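## Task

Get the Sunday lid of the pill organiser swung up to vertical or beyond, with every other lid latched closed and the organiser sitting flat on its base on the table. This must hold by itself, not because a gripper is pinning something. At the end, release and pull the grippers away.

## Robot and tools

Robot: two arms, left_arm and right_arm, each with a parallel two-finger gripper. The names do not tell you which side of an image an arm appears on. Every pose uses one scene frame. The origin is on the table top midway between the arms. +x points out over the table, +z points up, and left_arm sits on the +y side. On each gripper the fingers point along its own +z and close along its own y. The reported end_effector_position is the spot between the finger pads, roughly 1 cm back from the tips. At long reach the printed position can be somewhat wrong.

The 16-number row: every command that moves an arm uses one flat list of 16 numbers covering both arms, even if only one arm should move. The first 8 are for left_arm and the last 8 for right_arm. Each block is x, y, z in metres, then the orientation quaternion qw, qx, qy, qz (w first), then the opening. Position and quaternion are an absolute pose in the scene frame, not an offset. Opening runs from -1 (closed) to +1 (fully open, 0.094 m). For an arm that should stay still, repeat its last reported pose and its wanted opening in every row. To hold an orientation steady, keep resending the same quaternion rather than copying the slightly drifted one from the result. A target more than 0.6 m from the arm's last reported position, along any of its gripper's axes, is refused. On each control step the controller clips a commanded pose to within 70 mm and 16 degrees of where the gripper actually is. When the arm cannot match both position and orientation, it favours position. Joint friction can leave a gripper up to about 31 mm short, and very small requested moves may produce no motion.

Tools:
- execute_actions: takes "actions", a list holding at most one item, plus an optional boolean "pictures". An empty list just reports the state. An item with "rows" (1 to 15 rows of 16 numbers) and "steps" (1 to 15, default 15; each step is 1/30 s) applies one row per step and repeats the last row if steps outnumber rows. An item with only "steps" (up to 300) is a wait that counts from the previous result. A refused call sends nothing.
- move: "target" is one 16-number row of absolute poses as above. "speed" is the top path speed in m/s, from 0.002 to 0.5 (default 0.25); turning is capped at twice that value in rad/s. Both grippers travel in straight lines and finish together, over 0.5 to 10 s; anything longer is cut off at 10 s before reaching the target. Grippers rotate the shorter way. The opening is sent when the move begins. Paths do not avoid obstacles or the other arm, and grippers can lag, drift or overshoot the speed, mainly with the arm nearly straight.
- wait: "seconds" from 0 to 10. Nothing new is commanded meanwhile.
- zoom_image: "camera" is cam_high, cam_left_wrist or cam_right_wrist (all 504x504). "region" is [x0, y0, x1, y1] in image pixels from the top-left, at most 504 by 504.
- finished_scene: "scene" is the number (1 or 2) of the current scene. Call it only once the goal holds steadily.

Results: the state line shows each arm's position and quaternion. grip_measured is the finger opening on the same -1..1 scale, possibly off by about 1 mm per gripper. The last Joint positions value per arm is the opening in metres. To hold something, command an opening about 0.03 below grip_measured, or less below for a gentler grip. A move result has a "move:" line. It shows how the move ended: done, off_target (stopped away from its pose), moving, held (a check blocked the final step) or fault. It also lists limits: paced means the sent pose was clipped; held means some steps were blocked, after which the arm may jump faster than requested. If only one arm is named in the ending, the other reached its pose and stopped. Distance to target is reported per gripper. HELD marks steps where your row was not fully sent. "pose unreachable" names an arm whose command the clearance check changed or blocked. "Hand target" shows where the controller is now driving each gripper. After an action ends, an arm continues only to its last clipped pose, so check its position and send the remainder next. Between calls the scene keeps running with no new commands, though fingers finish opening or closing.

Joint ranges (rad), base to gripper: waist -2.618 to 3.054, shoulder 0 to 3.142, elbow 0 to 3.142, wrist pitch -1.571 to 1.571, wrist yaw -1.571 to 1.571, wrist roll -2.094 to 2.094.

Cautions: never knock anything off the table, since that fails the scene. Keep the arms from striking or pressing on each other. Approach contacts slowly, because faster moves and targets set far beyond the contact point push harder. Avoid drops, slips and slams. Loose objects may occasionally be nudged by an outside disturbance. Holding loads heats motors. A MOTOR HOT line appears at 75 °C. At 90 °C that arm halts for 10 s, and at 100 °C it goes limp and falls. These stops show as OVER-TEMPERATURE FAULT lines, so release loads when you can. Leave the organiser flat, lids in the required state, then open the grippers and move them away before finishing.

Each tool is called after "Emit:" as a command line: name --argument value for each argument, lists and objects as JSON in quotes; but a table of rows of numbers goes row by row, as --pt "numbers of a row", without its own name.

## Session

Emit:
execute_actions --actions '[]'

Scene clock: 0.00 s of 4800.00 s.
left_arm: end_effector_position=(+0.3279, +0.1314, +0.1237) grip_measured=+1.000 end_effector_quat_wxyz=(+0.344, +0.689, +0.586, +0.252) | right_arm: end_effector_position=(+0.1252, -0.6666, +0.1351) grip_measured=+1.000 end_effector_quat_wxyz=(-0.202, +0.015, +0.949, -0.242)
Joint positions: left_arm=[-0.455  1.193  0.644 -0.175 -0.277  1.261  0.094] | right_arm=[-0.92   1.53   1.162 -0.998  0.612 -1.026  0.094]
Joint velocities: left_arm=[-0.017 -0.007  0.002 -0.051  0.037 -0.066  0.   ] | right_arm=[-0.012 -0.022  0.002  0.007 -0.066 -0.051  0.   ]
Hand target (left_arm): +0.328, +0.131, +0.124; +0.344, +0.689, +0.586, +0.252
Hand target (right_arm): +0.125, -0.667, +0.135; -0.202, +0.015, +0.949, -0.242

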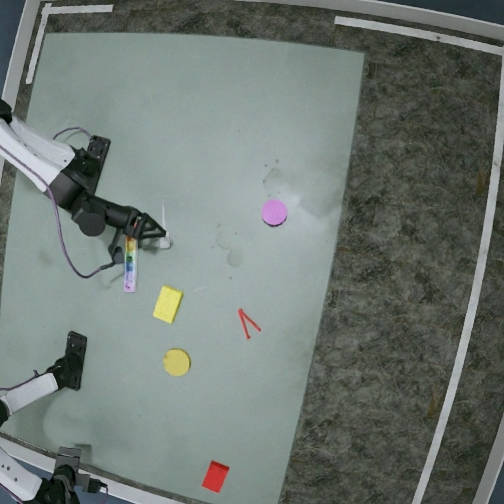

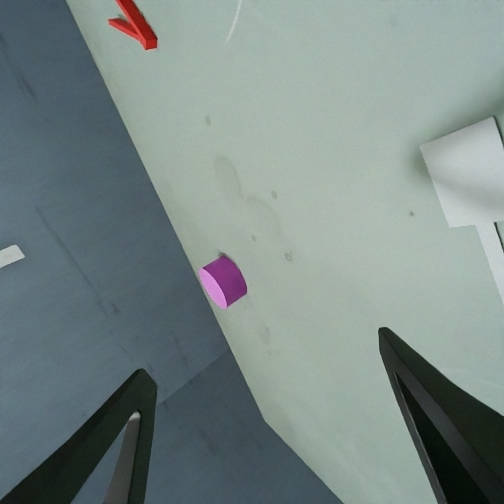

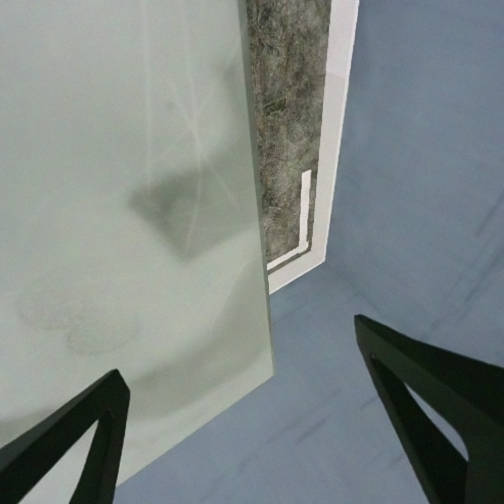

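Emit:
zoom_image --camera "cam_high" --region '[80, 190, 220, 330]'

Emit:
move --target '[0.25,0.3,0.3,0,0.7071,0.7071,0,1, 0.125,-0.6666,0.2,-0.202,0.015,0.949,-0.242,1]'

Region (80, 190, 220, 330) of cam_high's 504x504 image, scaled by 3.600, with more detail than that image has.

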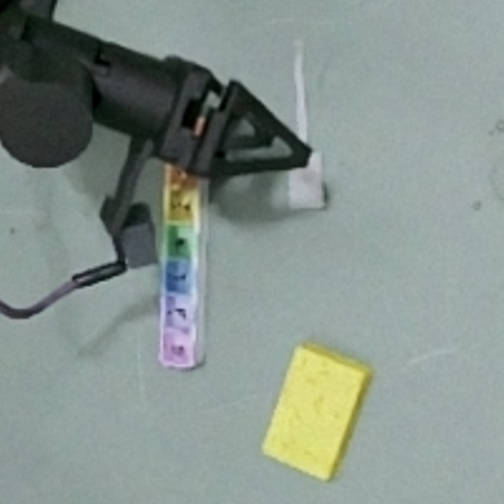

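Scene clock: 8.87 s of 4800.00 s.
left_arm: end_effector_position=(+0.2534, +0.2940, +0.2977) grip_measured=+1.000 end_effector_quat_wxyz=(+0.155, +0.686, +0.695, +0.153) | right_arm: end_effector_position=(+0.1241, -0.6649, +0.1922) grip_measured=+1.000 end_effector_quat_wxyz=(-0.205, +0.013, +0.949, -0.237)
Joint positions: left_arm=[ 0.198  1.238  1.671 -1.565  0.024  1.61   0.094] | right_arm=[-0.92   1.53   1.391 -1.24   0.612 -1.026  0.094]
Joint velocities: left_arm=[0.002 0.012 0.007 0.066 0.022 0.037 0.   ] | right_arm=[-0.002  0.002  0.007  0.037 -0.037 -0.022  0.   ]
Hand target (left_arm): +0.248, +0.296, +0.301; +0.153, +0.686, +0.694, +0.154
Hand target (right_arm): +0.124, -0.665, +0.200; -0.202, +0.015, +0.949, -0.242
Off the commanded pose (left_arm): 0.007 m, 25 deg; orientation clipped at the last step of the last action.
Off the commanded pose (right_arm): 0.008 m, 1 deg.
joint sent to its limit (left arm) — the command would take joint 4 (wrist pitch) past its lower limit, so that joint was sent only as far as its limit.
After step 90, 3.50 s passed at rest.
move: off_target (left_arm); limits=paced

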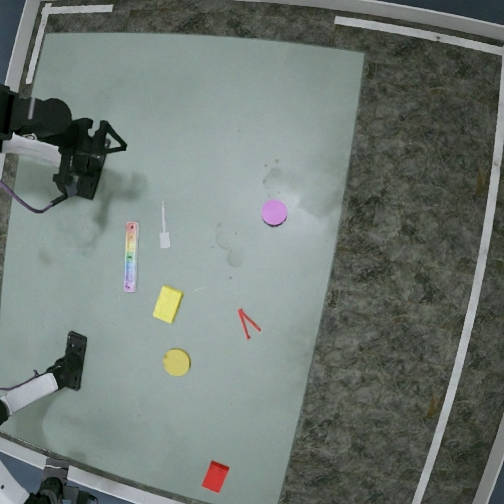

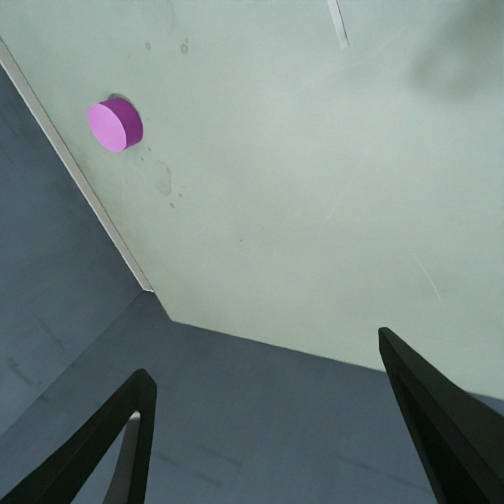

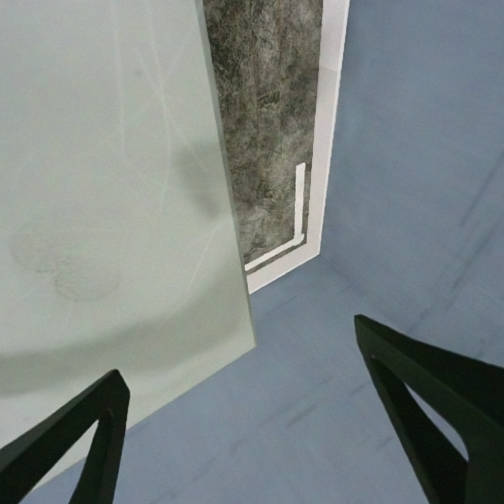

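Emit:
zoom_image --camera "cam_high" --region '[90, 210, 180, 300]'

Region (90, 210, 180, 300) of cam_high's 504x504 image, scaled by 5.600, with more detail than that image has.

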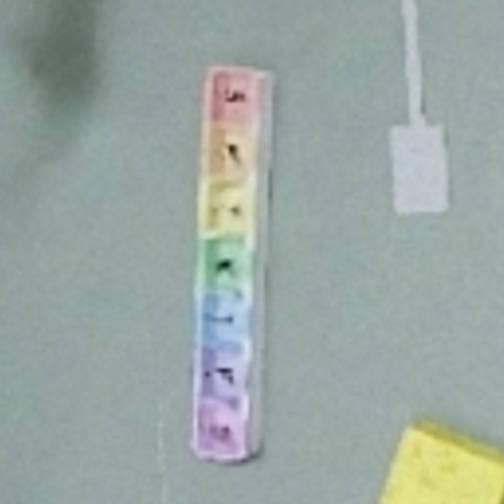

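Emit:
move --target '[0.12,0.04,0.2,0,0,1,0,1, 0.124,-0.665,0.192,-0.205,0.013,0.949,-0.237,1]'

Scene clock: 37.50 s of 4800.00 s.
left_arm: end_effector_position=(+0.1274, +0.0495, +0.2037) grip_measured=+1.000 end_effector_quat_wxyz=(+0.019, -0.001, +1.000, -0.019) | right_arm: end_effector_position=(+0.1240, -0.6648, +0.1922) grip_measured=+1.000 end_effector_quat_wxyz=(-0.206, +0.013, +0.949, -0.237)
Joint positions: left_arm=[-1.008  1.515  1.565 -1.571 -0.018 -1.15   0.094] | right_arm=[-0.92   1.53   1.391 -1.241  0.612 -1.026  0.094]
Joint velocities: left_arm=[-0.002  0.017 -0.007  0.051 -0.081 -0.154  0.   ] | right_arm=[-0.012  0.002 -0.012 -0.051  0.022 -0.007  0.   ]
Hand target (left_arm): +0.124, +0.047, +0.202; +0.009, -0.001, +1.000, -0.011
Hand target (right_arm): +0.124, -0.665, +0.192; -0.205, +0.013, +0.949, -0.237
Off the commanded pose (left_arm): 0.013 m, 3 deg.
Off the commanded pose (right_arm): 0.000 m, 0 deg.
joint sent to its limit (left arm) — the command would take joint 4 (wrist pitch) past its lower limit, so that joint was sent only as far as its limit.
After step 90, 21.80 s passed at rest.
move: off_target (left_arm); limits=paced

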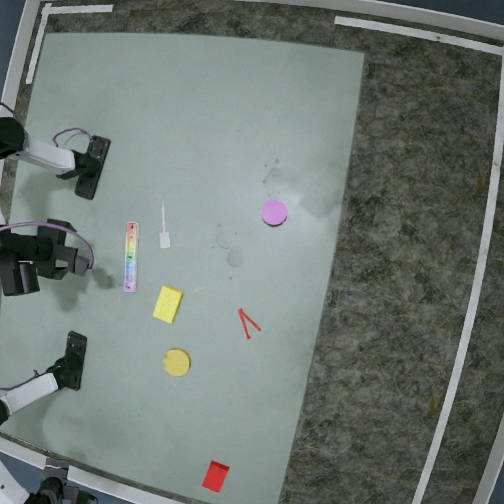

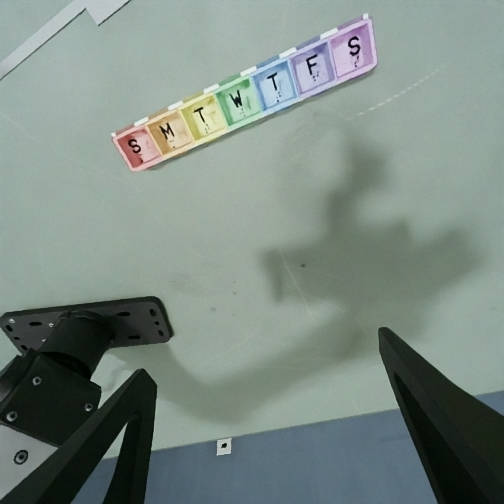

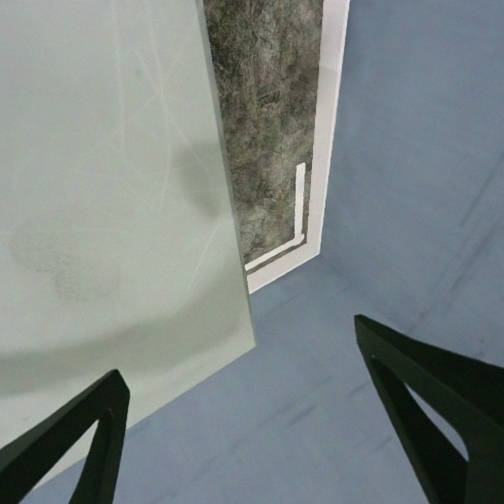

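Emit:
move --target '[0.10,0.04,0.13,0.30,0,0.954,0,1, 0.124,-0.665,0.192,-0.205,0.013,0.949,-0.237,1]'

Scene clock: 68.63 s of 4800.00 s.
left_arm: end_effector_position=(+0.1046, +0.0406, +0.1431) grip_measured=+1.000 end_effector_quat_wxyz=(+0.298, -0.007, +0.954, -0.014) | right_arm: end_effector_position=(+0.1240, -0.6648, +0.1922) grip_measured=+1.000 end_effector_quat_wxyz=(-0.206, +0.013, +0.949, -0.237)
Joint positions: left_arm=[-1.479  1.453  1.144 -1.267 -0.606 -1.635  0.094] | right_arm=[-0.92   1.53   1.391 -1.241  0.612 -1.026  0.094]
Joint velocities: left_arm=[ 0.007 -0.027  0.002  0.007 -0.022  0.081  0.   ] | right_arm=[-0.017  0.007 -0.012 -0.051 -0.022 -0.081  0.   ]
Hand target (left_arm): +0.103, +0.041, +0.130; +0.303, +0.001, +0.953, +0.005
Hand target (right_arm): +0.124, -0.665, +0.192; -0.205, +0.013, +0.949, -0.237
Off the commanded pose (left_arm): 0.014 m, 2 deg.
Off the commanded pose (right_arm): 0.000 m, 0 deg.
After step 90, 26.33 s passed at rest.
move: off_target (left_arm)

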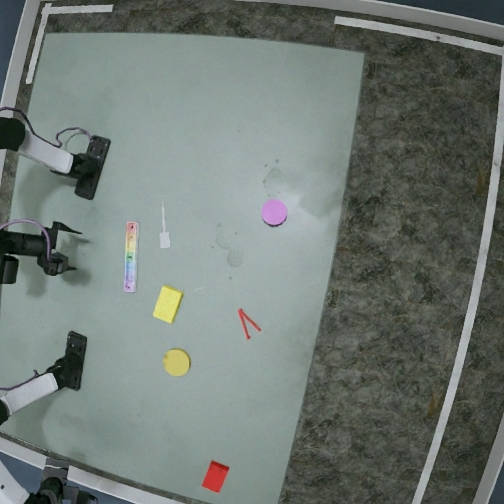

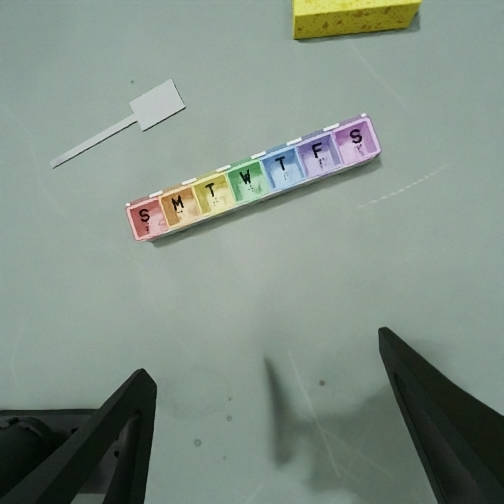

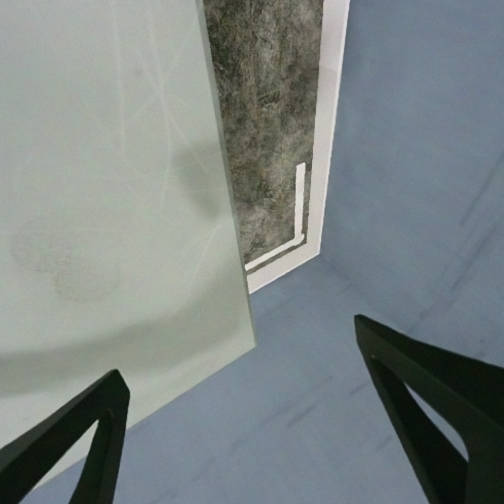

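Emit:
zoom_image --camera "cam_left_wrist" --region '[110, 90, 400, 260]'

Region (110, 90, 400, 260) of cam_left_wrist's 504x504 image, scaled by 1.738, with more detail than that image has; it fills the top 295 rows of this view, and the rest is white.

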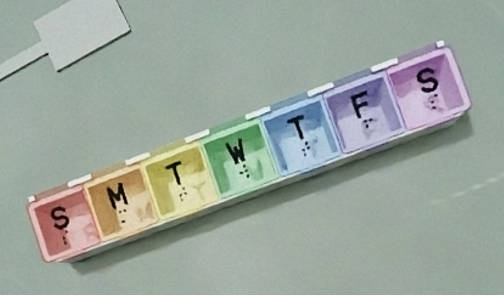

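Emit:
move --target '[0.13,0.05,0.06,0.54,0,0.842,0,1, 0.124,-0.665,0.192,-0.205,0.013,0.949,-0.237,1]'

Scene clock: 81.70 s of 4800.00 s.
left_arm: end_effector_position=(+0.1324, +0.0472, +0.0692) grip_measured=+1.000 end_effector_quat_wxyz=(+0.536, -0.009, +0.844, -0.002) | right_arm: end_effector_position=(+0.1240, -0.6648, +0.1922) grip_measured=+1.000 end_effector_quat_wxyz=(-0.206, +0.013, +0.949, -0.237)
Joint positions: left_arm=[-1.602  1.778  0.847 -1.006 -1.099 -1.991  0.094] | right_arm=[-0.92   1.53   1.391 -1.241  0.612 -1.026  0.094]
Joint velocities: left_arm=[ 0.012 -0.012  0.012 -0.11  -0.037  0.051  0.   ] | right_arm=[-0.022 -0.007 -0.012  0.007 -0.022  0.007  0.   ]
Hand target (left_arm): +0.131, +0.050, +0.062; +0.541, -0.002, +0.841, +0.003
Hand target (right_arm): +0.124, -0.665, +0.192; -0.205, +0.013, +0.949, -0.237
Off the commanded pose (left_arm): 0.010 m, 1 deg.
Off the commanded pose (right_arm): 0.000 m, 0 deg.
After step 90, 8.33 s passed at rest.
move: done

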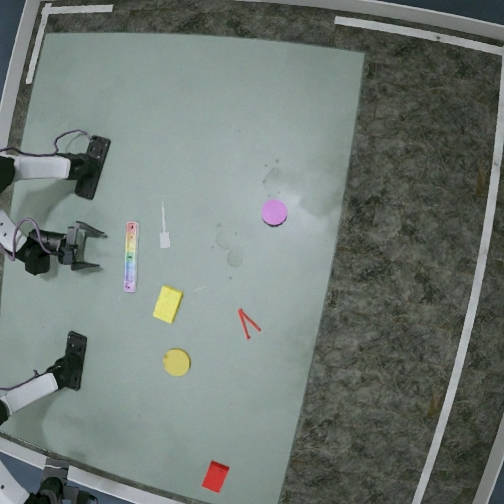

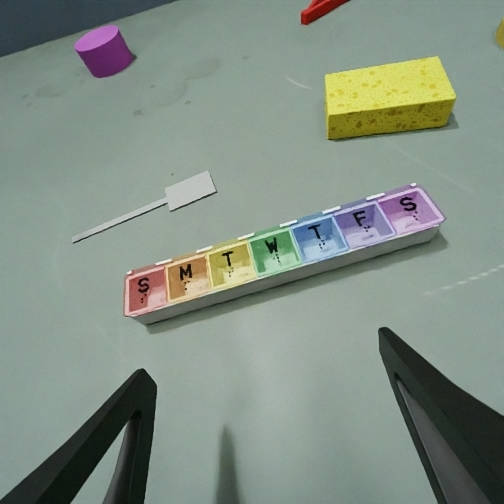

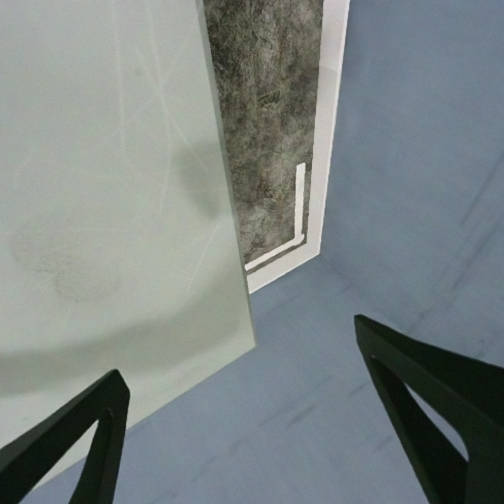

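Emit:
zoom_image --camera "cam_left_wrist" --region '[110, 240, 290, 340]'

Emit:
zoom_image --camera "cam_left_wrist" --region '[280, 170, 460, 280]'

Region (110, 240, 290, 340) of cam_left_wrist's 504x504 image, scaled by 2.800, with more detail than that image has.

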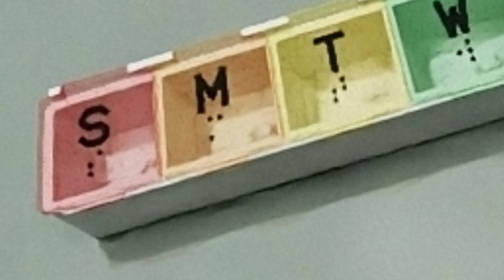

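Region (280, 170, 460, 280) of cam_left_wrist's 504x504 image, scaled by 2.800, with more detail than that image has.

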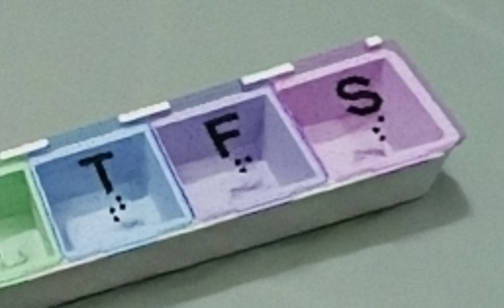

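Emit:
move --target '[0.10,0.15,0.10,0.45,0,0.893,0,1, 0.215,-0.02,0.12,0.163,-0.751,0.608,0.201,1]'

Scene clock: 146.03 s of 4800.00 s.
left_arm: end_effector_position=(+0.1008, +0.1410, +0.1016) grip_measured=+1.000 end_effector_quat_wxyz=(+0.437, +0.011, +0.899, -0.006) | right_arm: end_effector_position=(+0.2226, -0.0217, +0.1136) grip_measured=+1.000 end_effector_quat_wxyz=(-0.174, +0.739, -0.614, -0.214)
Joint positions: left_arm=[-1.789  1.271  0.668 -1.361 -0.838 -2.082  0.094] | right_arm=[ 0.969  1.654  1.22  -0.754 -0.418 -0.777  0.094]
Joint velocities: left_arm=[ 0.002 -0.022  0.002 -0.081 -0.022 -0.095  0.   ] | right_arm=[-0.002 -0.007  0.002  0.037  0.007 -0.051  0.   ]
Hand target (left_arm): +0.101, +0.150, +0.099; +0.434, +0.015, +0.901, +0.001
Hand target (right_arm): +0.225, -0.011, +0.121; -0.190, +0.745, -0.601, -0.220
Off the commanded pose (left_arm): 0.009 m, 2 deg.
Off the commanded pose (right_arm): 0.010 m, 2 deg.
joint sent to its limit (left arm) — the command would take joint 6 (wrist roll) past its lower limit, so that joint was sent only as far as its limit.
After step 90, 56.50 s passed at rest.
move: done

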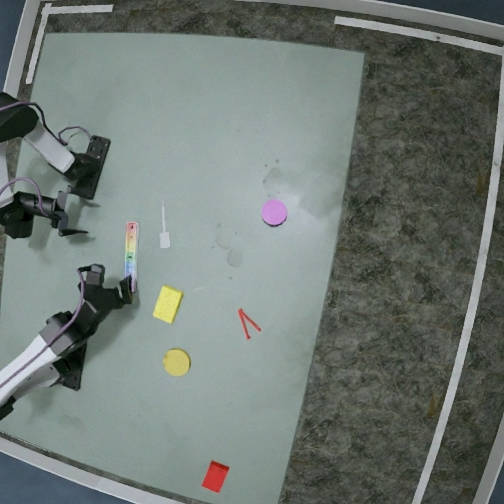

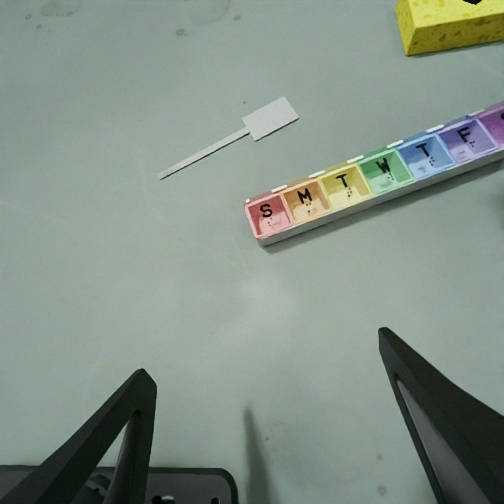

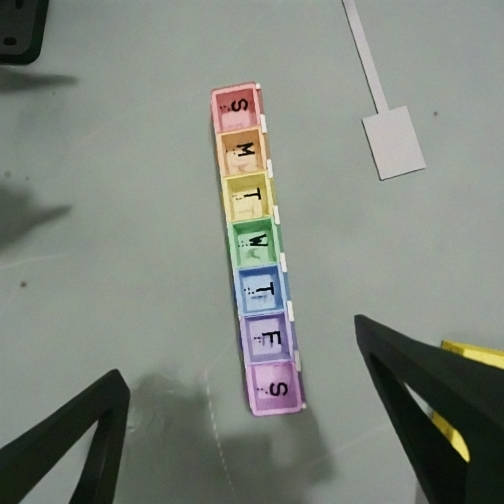

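Emit:
move --target '[0.10,0.15,0.10,0.437,0.011,0.899,-0.006,1, 0.215,0.03,0.065,0.163,-0.751,0.608,0.201,1]' --speed 0.15

Scene clock: 153.00 s of 4800.00 s.
left_arm: end_effector_position=(+0.1000, +0.1407, +0.1030) grip_measured=+1.000 end_effector_quat_wxyz=(+0.434, +0.010, +0.901, -0.013) | right_arm: end_effector_position=(+0.2105, +0.0212, +0.0592) grip_measured=+1.000 end_effector_quat_wxyz=(-0.146, +0.751, -0.610, -0.204)
Joint positions: left_arm=[-1.795  1.256  0.668 -1.363 -0.837 -2.082  0.094] | right_arm=[ 1.078  1.85   1.251 -0.615 -0.368 -0.705  0.094]
Joint velocities: left_arm=[ 0.002 -0.012 -0.002 -0.007 -0.007  0.022  0.   ] | right_arm=[ 0.012  0.002 -0.012 -0.022  0.022 -0.022  0.   ]
Hand target (left_arm): +0.101, +0.149, +0.100; +0.433, +0.015, +0.901, -0.006
Hand target (right_arm): +0.215, +0.031, +0.066; -0.163, +0.750, -0.608, -0.203
Off the commanded pose (left_arm): 0.010 m, 1 deg.
Off the commanded pose (right_arm): 0.011 m, 2 deg.
joint sent to its limit (left arm) — the command would take joint 6 (wrist roll) past its lower limit, so that joint was sent only as far as its limit.
After step 90, 2.93 s passed at rest.
move: off_target (right_arm)

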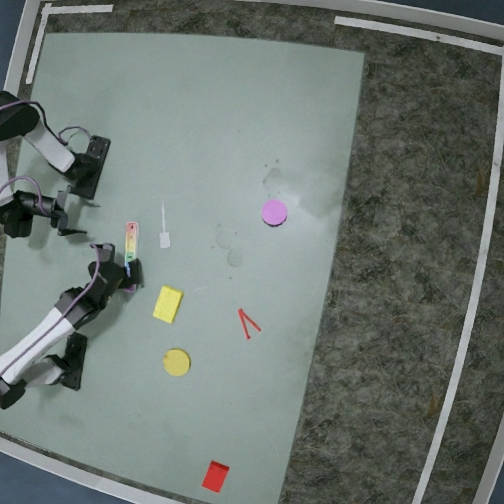

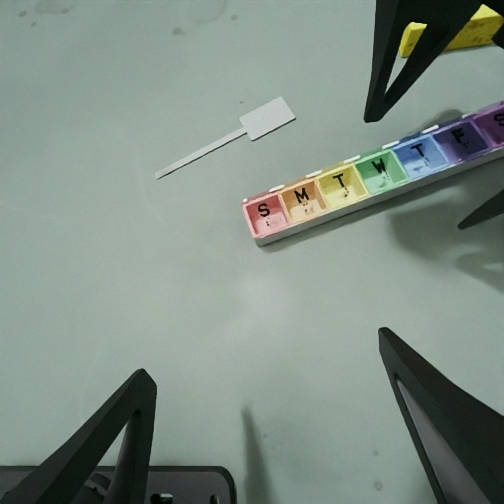

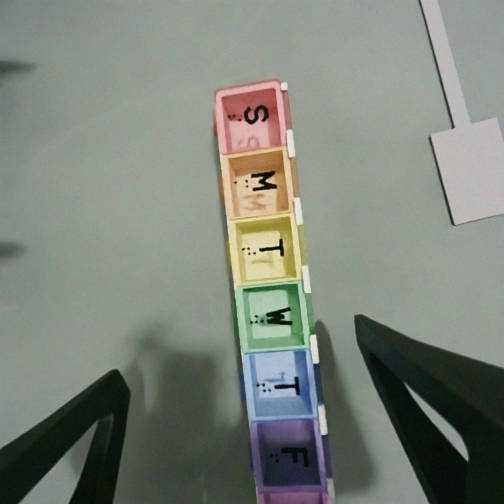

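Emit:
move --target '[0.10,0.15,0.10,0.437,0.011,0.899,-0.006,1, 0.226,0.046,0.032,0.163,-0.751,0.608,0.201,1]' --speed 0.08

Scene clock: 160.47 s of 4800.00 s.
left_arm: end_effector_position=(+0.1000, +0.1407, +0.1030) grip_measured=+1.000 end_effector_quat_wxyz=(+0.434, +0.010, +0.901, -0.013) | right_arm: end_effector_position=(+0.2207, +0.0364, +0.0276) grip_measured=+1.000 end_effector_quat_wxyz=(-0.146, +0.751, -0.611, -0.203)
Joint positions: left_arm=[-1.795  1.256  0.668 -1.363 -0.837 -2.082  0.094] | right_arm=[ 1.078  1.96   1.267 -0.521 -0.365 -0.705  0.094]
Joint velocities: left_arm=[-0.002 -0.022 -0.017  0.007  0.037  0.051  0.   ] | right_arm=[-0.002 -0.007  0.002 -0.037 -0.066 -0.022  0.   ]
Hand target (left_arm): +0.101, +0.149, +0.100; +0.432, +0.015, +0.901, -0.006
Hand target (right_arm): +0.226, +0.046, +0.033; -0.163, +0.751, -0.608, -0.201
Off the commanded pose (left_arm): 0.010 m, 1 deg.
Off the commanded pose (right_arm): 0.012 m, 2 deg.
joint sent to its limit (left arm) — the command would take joint 6 (wrist roll) past its lower limit, so that joint was sent only as far as its limit.
After step 90, 3.57 s passed at rest.
move: off_target (right_arm)

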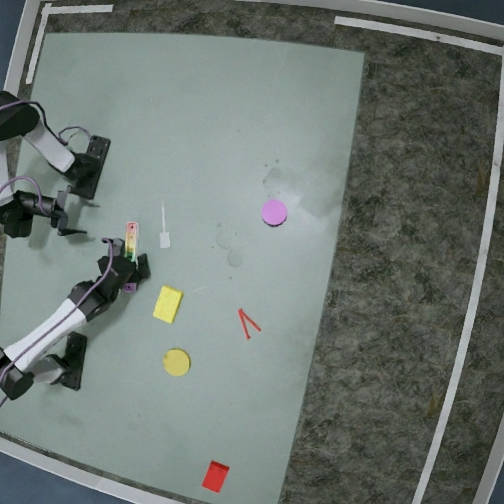

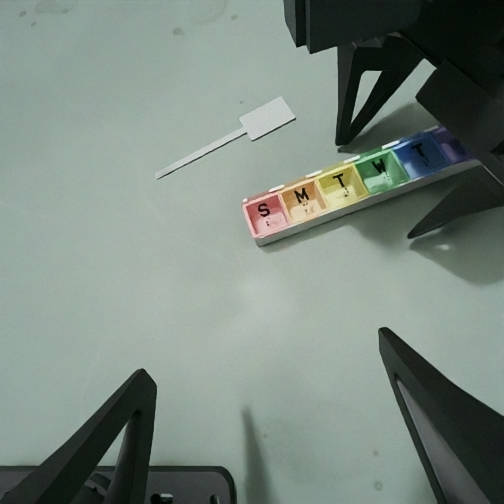

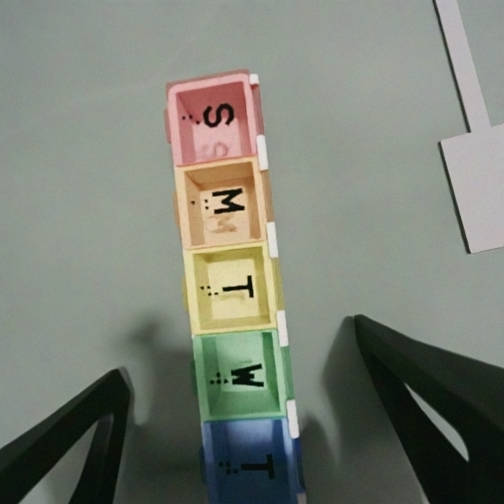

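Emit:
execute_actions --actions '[{"rows":[[0.10,0.15,0.10,0.437,0.011,0.899,-0.006,-1,0.2207,0.0364,0.0276,-0.146,0.751,-0.611,-0.203,-0.1]],"steps":15}]' --pictures false

Emit:
execute_actions --actions '[{"rows":[[0.10,0.15,0.10,0.437,0.011,0.899,-0.006,-1,0.2207,0.0364,0.0276,-0.146,0.751,-0.611,-0.203,-0.3]],"steps":15}]'

Scene clock: 168.93 s of 4800.00 s.
left_arm: end_effector_position=(+0.1000, +0.1407, +0.1030) grip_measured=-0.995 end_effector_quat_wxyz=(+0.434, +0.010, +0.901, -0.013) | right_arm: end_effector_position=(+0.2209, +0.0366, +0.0277) grip_measured=-0.099 end_effector_quat_wxyz=(-0.147, +0.751, -0.611, -0.203)
Joint positions: left_arm=[-1.795  1.256  0.668 -1.363 -0.837 -2.082  0.   ] | right_arm=[ 1.078  1.96   1.267 -0.519 -0.365 -0.705  0.042]
Joint velocities: left_arm=[-0.027 -0.012 -0.007 -0.095 -0.007  0.022 -0.001] | right_arm=[-0.002  0.007  0.012 -0.051  0.066 -0.022  0.   ]
Hand target (left_arm): +0.101, +0.149, +0.100; +0.432, +0.015, +0.902, -0.006
Hand target (right_arm): +0.221, +0.036, +0.028; -0.146, +0.751, -0.611, -0.203
Off the commanded pose (left_arm): 0.010 m, 1 deg.
Off the commanded pose (right_arm): 0.000 m, 0 deg.
joint sent to its limit (left arm) — the command would take joint 6 (wrist roll) past its lower limit, so that joint was sent only as far as its limit.
Steps of this call (steps 1 to 90: nothing new was sent; then 4.97 s passed at rest; steps 91 to 105: all 15 steps of this action). Readings (end_effector_position):
91: left_arm (+0.1000, +0.1407, +0.1030) | right_arm (+0.2209, +0.0366, +0.0277)
92: left_arm (+0.1000, +0.1407, +0.1030) | right_arm (+0.2209, +0.0366, +0.0277)
94: left_arm (+0.1000, +0.1407, +0.1030) | right_arm (+0.2209, +0.0366, +0.0277)
98: left_arm (+0.1000, +0.1407, +0.1030) | right_arm (+0.2209, +0.0366, +0.0277)
105: the state above

Scene clock: 169.43 s of 4800.00 s.
left_arm: end_effector_position=(+0.1000, +0.1407, +0.1030) grip_measured=-0.995 end_effector_quat_wxyz=(+0.434, +0.010, +0.901, -0.013) | right_arm: end_effector_position=(+0.2209, +0.0366, +0.0277) grip_measured=-0.287 end_effector_quat_wxyz=(-0.147, +0.751, -0.611, -0.203)
Joint positions: left_arm=[-1.795  1.256  0.668 -1.363 -0.837 -2.082  0.   ] | right_arm=[ 1.078  1.96   1.267 -0.519 -0.365 -0.705  0.033]
Joint velocities: left_arm=[ 0.002 -0.012 -0.002  0.007 -0.022 -0.007 -0.001] | right_arm=[-0.002  0.007 -0.002  0.051 -0.037  0.007 -0.001]
Hand target (left_arm): +0.101, +0.149, +0.100; +0.432, +0.015, +0.902, -0.006
Hand target (right_arm): +0.221, +0.036, +0.028; -0.146, +0.751, -0.611, -0.203
Off the commanded pose (left_arm): 0.010 m, 1 deg.
Off the commanded pose (right_arm): 0.000 m, 0 deg.
joint sent to its limit (left arm) — the command would take joint 6 (wrist roll) past its lower limit, so that joint was sent only as far as its limit.
Steps of this call (steps 1 to 15: all 15 steps of this action). Readings (end_effector_position):
1: left_arm (+0.1000, +0.1407, +0.1030) | right_arm (+0.2209, +0.0366, +0.0277)
2: left_arm (+0.1000, +0.1407, +0.1030) | right_arm (+0.2209, +0.0366, +0.0277)
4: left_arm (+0.1000, +0.1407, +0.1030) | right_arm (+0.2209, +0.0366, +0.0277)
8: left_arm (+0.1000, +0.1407, +0.1030) | right_arm (+0.2209, +0.0366, +0.0277)
15: the state above

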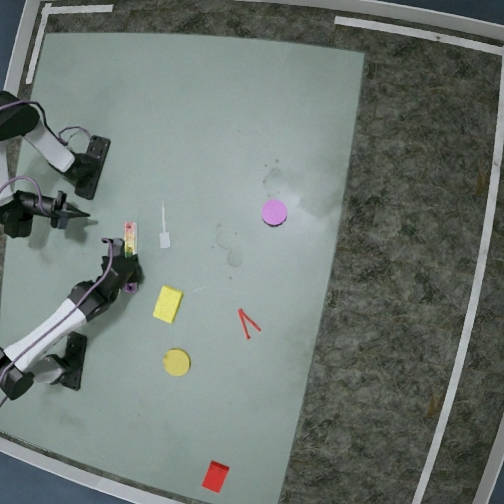

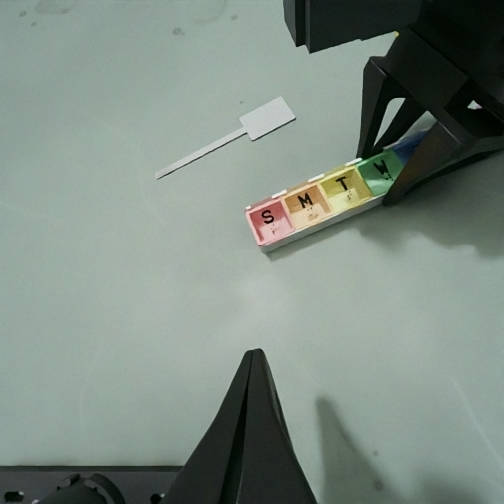

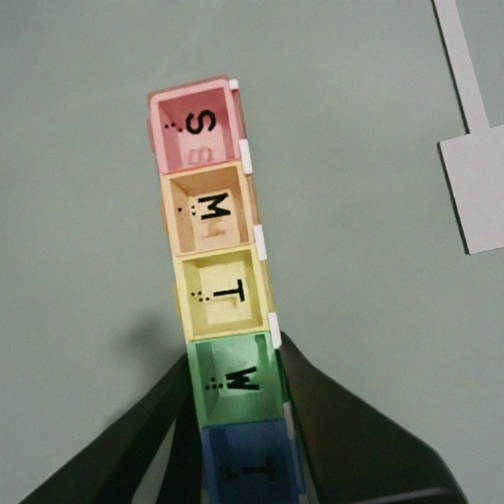

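Emit:
move --target '[0.15,0.13,0.05,0.451,0.192,0.866,-0.1,-1,0.2207,0.0364,0.0276,-0.146,0.751,-0.611,-0.203,-0.33]' --speed 0.12

Scene clock: 184.70 s of 4800.00 s.
left_arm: end_effector_position=(+0.1476, +0.1249, +0.0523) grip_measured=-0.995 end_effector_quat_wxyz=(+0.453, +0.194, +0.864, -0.101) | right_arm: end_effector_position=(+0.2209, +0.0366, +0.0277) grip_measured=-0.303 end_effector_quat_wxyz=(-0.147, +0.751, -0.611, -0.203)
Joint positions: left_arm=[-1.416  0.697  0.174 -0.482 -0.831 -0.859  0.   ] | right_arm=[ 1.078  1.96   1.267 -0.519 -0.365 -0.705  0.033]
Joint velocities: left_arm=[ 0.012  0.022  0.007  0.022  0.051 -0.022 -0.001] | right_arm=[-0.007  0.007 -0.007 -0.022  0.022  0.037 -0.   ]
Hand target (left_arm): +0.148, +0.128, +0.046; +0.449, +0.195, +0.866, -0.103
Hand target (right_arm): +0.221, +0.036, +0.028; -0.146, +0.751, -0.611, -0.203
Off the commanded pose (left_arm): 0.006 m, 0 deg.
Off the commanded pose (right_arm): 0.000 m, 0 deg.
After step 90, 9.83 s passed at rest.
move: done

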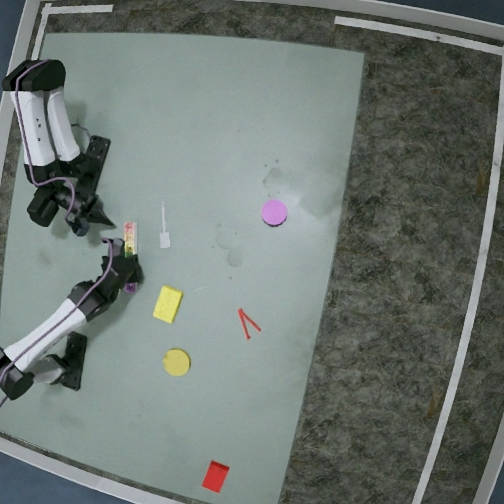

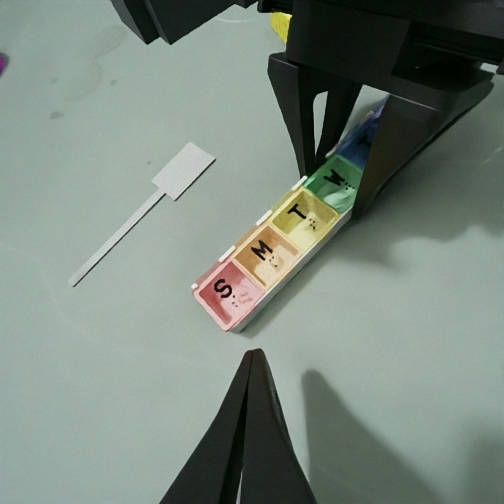

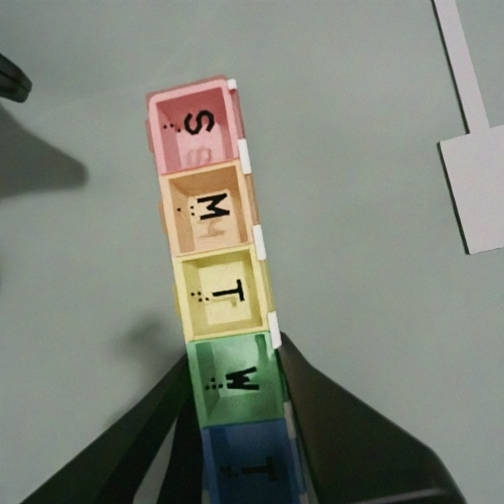

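Emit:
zoom_image --camera "cam_left_wrist" --region '[180, 230, 320, 370]'

Region (180, 230, 320, 370) of cam_left_wrist's 504x504 image, scaled by 3.600, with more detail than that image has.

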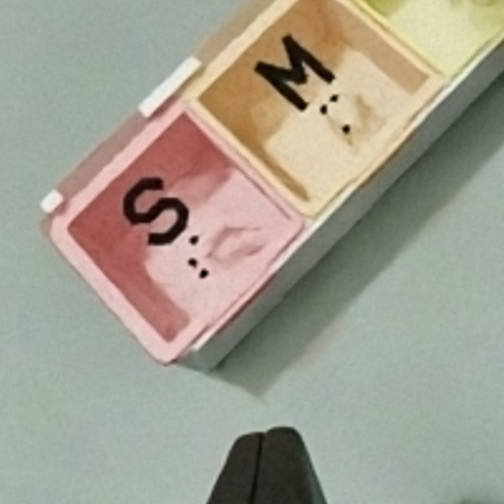

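Emit:
move --target '[0.166,0.121,0.018,0.451,0.192,0.866,-0.1,-1,0.2207,0.0364,0.0276,-0.146,0.751,-0.611,-0.203,-0.33]' --speed 0.04

Emit:
zoom_image --camera "cam_right_wrist" --region '[40, 40, 280, 240]'

Scene clock: 210.33 s of 4800.00 s.
left_arm: end_effector_position=(+0.1653, +0.1140, +0.0321) grip_measured=-0.995 end_effector_quat_wxyz=(+0.460, +0.182, +0.861, -0.118) | right_arm: end_effector_position=(+0.2209, +0.0366, +0.0277) grip_measured=-0.303 end_effector_quat_wxyz=(-0.147, +0.751, -0.611, -0.203)
Joint positions: left_arm=[-1.262  0.821  0.062 -0.082 -0.743 -0.691  0.   ] | right_arm=[ 1.078  1.96   1.267 -0.519 -0.365 -0.705  0.033]
Joint velocities: left_arm=[-0.007  0.002  0.007  0.081 -0.022  0.007 -0.   ] | right_arm=[-0.012 -0.012  0.022  0.007  0.037 -0.007 -0.001]
Hand target (left_arm): +0.164, +0.122, +0.019; +0.450, +0.192, +0.866, -0.101
Hand target (right_arm): +0.221, +0.036, +0.028; -0.146, +0.751, -0.611, -0.203
Off the commanded pose (left_arm): 0.016 m, 3 deg.
Off the commanded pose (right_arm): 0.000 m, 0 deg.
After step 90, 20.97 s passed at rest.
move: off_target (left_arm)

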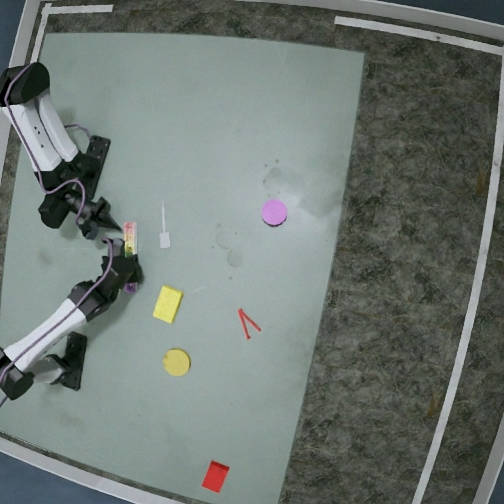

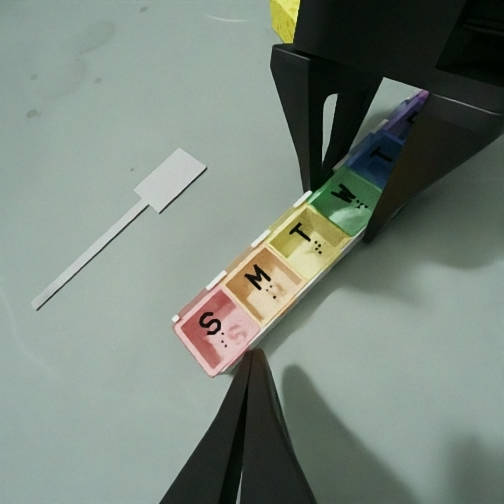

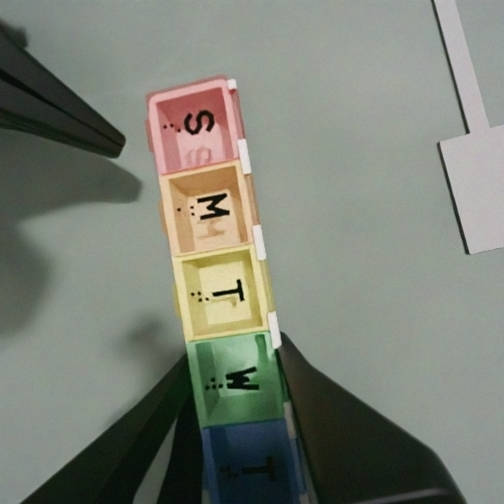

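Region (40, 40, 280, 240) of cam_right_wrist's 504x504 image, scaled by 2.100, with more detail than that image has.

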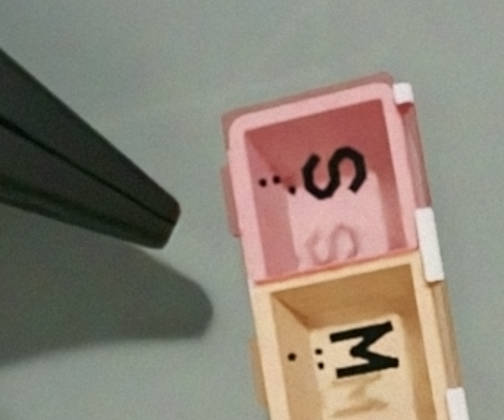

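Emit:
move --target '[0.12,0.16,0.07,0.451,0.192,0.866,-0.1,-1,0.235,-0.03,0.031,0.183,-0.6206,0.743,0.171,-0.33]' --speed 0.06

Scene clock: 225.20 s of 4800.00 s.
left_arm: end_effector_position=(+0.1225, +0.1600, +0.0675) grip_measured=-0.995 end_effector_quat_wxyz=(+0.450, +0.186, +0.867, -0.104) | right_arm: end_effector_position=(+0.2300, -0.0282, +0.0284) grip_measured=-0.303 end_effector_quat_wxyz=(-0.172, +0.629, -0.738, -0.172)
Joint positions: left_arm=[-1.775  0.643  0.274 -1.067 -0.954 -1.423  0.   ] | right_arm=[ 1.016  1.723  0.954 -0.373 -0.249 -0.414  0.033]
Joint velocities: left_arm=[-0.017 -0.007  0.007 -0.007 -0.007 -0.051 -0.001] | right_arm=[-0.002  0.002 -0.012 -0.007 -0.081 -0.022 -0.   ]
Hand target (left_arm): +0.122, +0.160, +0.071; +0.453, +0.191, +0.865, -0.097
Hand target (right_arm): +0.235, -0.030, +0.031; +0.184, -0.620, +0.743, +0.171
Off the commanded pose (left_arm): 0.004 m, 1 deg.
Off the commanded pose (right_arm): 0.006 m, 2 deg.
After step 90, 8.13 s passed at rest.
move: done

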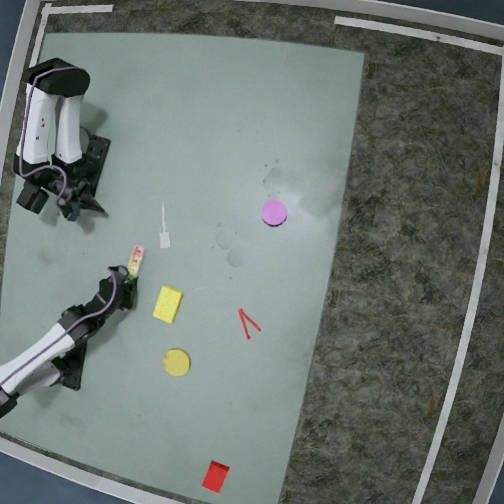

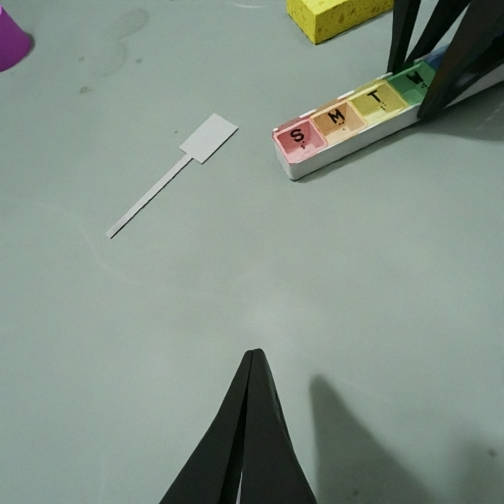

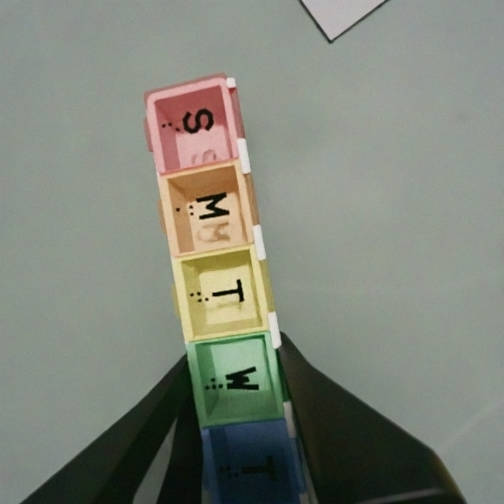

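Emit:
move --target '[0.197,0.067,0.022,0.488,0.187,0.845,-0.108,-1,0.230,-0.0282,0.0284,-0.172,0.629,-0.738,-0.172,-0.33]' --speed 0.12

Scene clock: 236.80 s of 4800.00 s.
left_arm: end_effector_position=(+0.1958, +0.0572, +0.0362) grip_measured=-0.995 end_effector_quat_wxyz=(+0.496, +0.177, +0.840, -0.129) | right_arm: end_effector_position=(+0.2300, -0.0282, +0.0284) grip_measured=-0.303 end_effector_quat_wxyz=(+0.172, -0.629, +0.738, +0.173)
Joint positions: left_arm=[-1.173  1.356  0.154  0.517 -0.723 -0.543  0.   ] | right_arm=[ 1.016  1.723  0.954 -0.373 -0.249 -0.413  0.033]
Joint velocities: left_arm=[ 0.002 -0.002 -0.017  0.022 -0.007  0.051 -0.001] | right_arm=[ 0.017  0.012  0.002 -0.022  0.037 -0.022 -0.   ]
Hand target (left_arm): +0.194, +0.067, +0.023; +0.485, +0.188, +0.846, -0.112
Hand target (right_arm): +0.230, -0.028, +0.028; +0.172, -0.629, +0.738, +0.172
Off the commanded pose (left_arm): 0.017 m, 3 deg.
Off the commanded pose (right_arm): 0.000 m, 0 deg.
After step 90, 6.13 s passed at rest.
move: off_target (left_arm); limits=held; held on 1 of 74 steps (left_arm)
pose unreachable (left arm): on one or more control steps of this call this arm could not follow its commanded pose, so it was not sent that pose on those steps. It may still have moved: this result reports where it is.
cause: the commanded pose would bring two parts of the arm too close to each other (its upper arm (the part past joint 2) and its gripper housing, with joints 3 (elbow) to 6 (wrist roll) between them).

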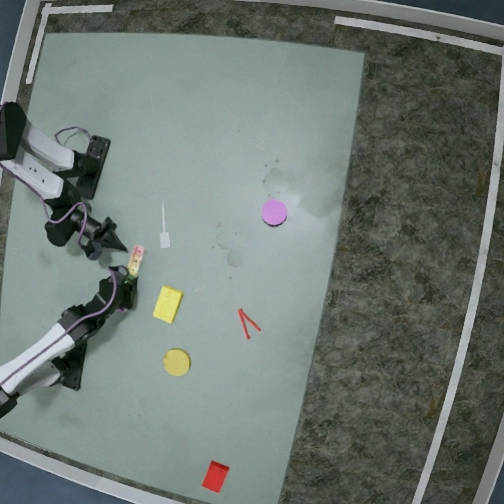

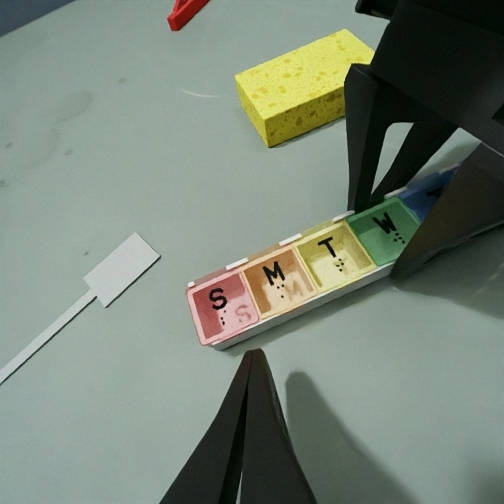

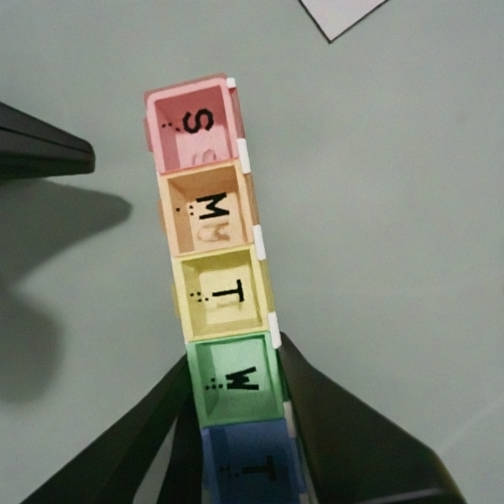

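Emit:
move --target '[0.14,0.13,0.08,0.488,0.187,0.845,-0.108,-1,0.20,-0.10,0.031,0.200,-0.484,0.840,0.138,-0.33]' --speed 0.07

Scene clock: 260.10 s of 4800.00 s.
left_arm: end_effector_position=(+0.1426, +0.1299, +0.0730) grip_measured=-0.995 end_effector_quat_wxyz=(+0.488, +0.189, +0.846, -0.100) | right_arm: end_effector_position=(+0.2014, -0.0990, +0.0303) grip_measured=-0.303 end_effector_quat_wxyz=(+0.195, -0.485, +0.841, +0.139)
Joint positions: left_arm=[-1.548  0.676  0.223 -0.643 -0.968 -0.995  0.   ] | right_arm=[ 1.052  1.388  0.63  -0.333 -0.075 -0.048  0.033]
Joint velocities: left_arm=[-0.012 -0.002  0.002  0.022 -0.022 -0.125 -0.001] | right_arm=[ 0.017 -0.002 -0.012  0.007  0.007  0.081 -0.   ]
Hand target (left_arm): +0.142, +0.129, +0.079; +0.489, +0.187, +0.845, -0.106
Hand target (right_arm): +0.199, -0.100, +0.031; +0.200, -0.484, +0.841, +0.140
Off the commanded pose (left_arm): 0.007 m, 1 deg.
Off the commanded pose (right_arm): 0.002 m, 1 deg.
After step 90, 17.03 s passed at rest.
move: done

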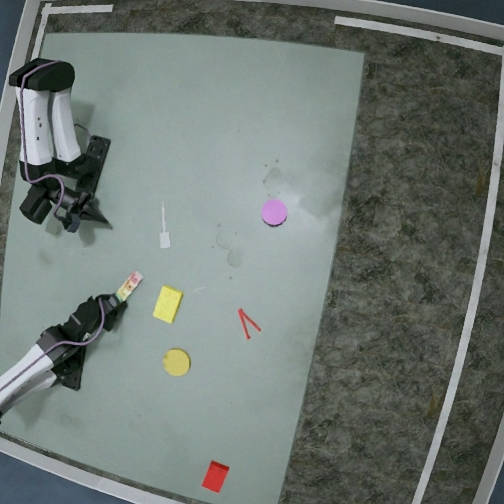

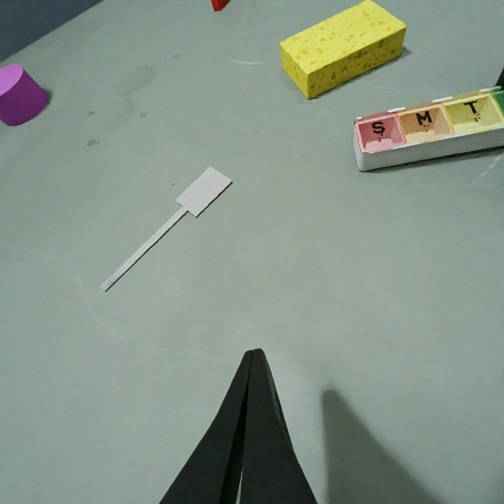

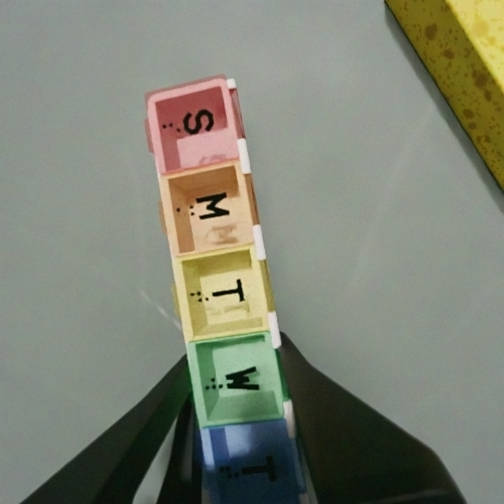

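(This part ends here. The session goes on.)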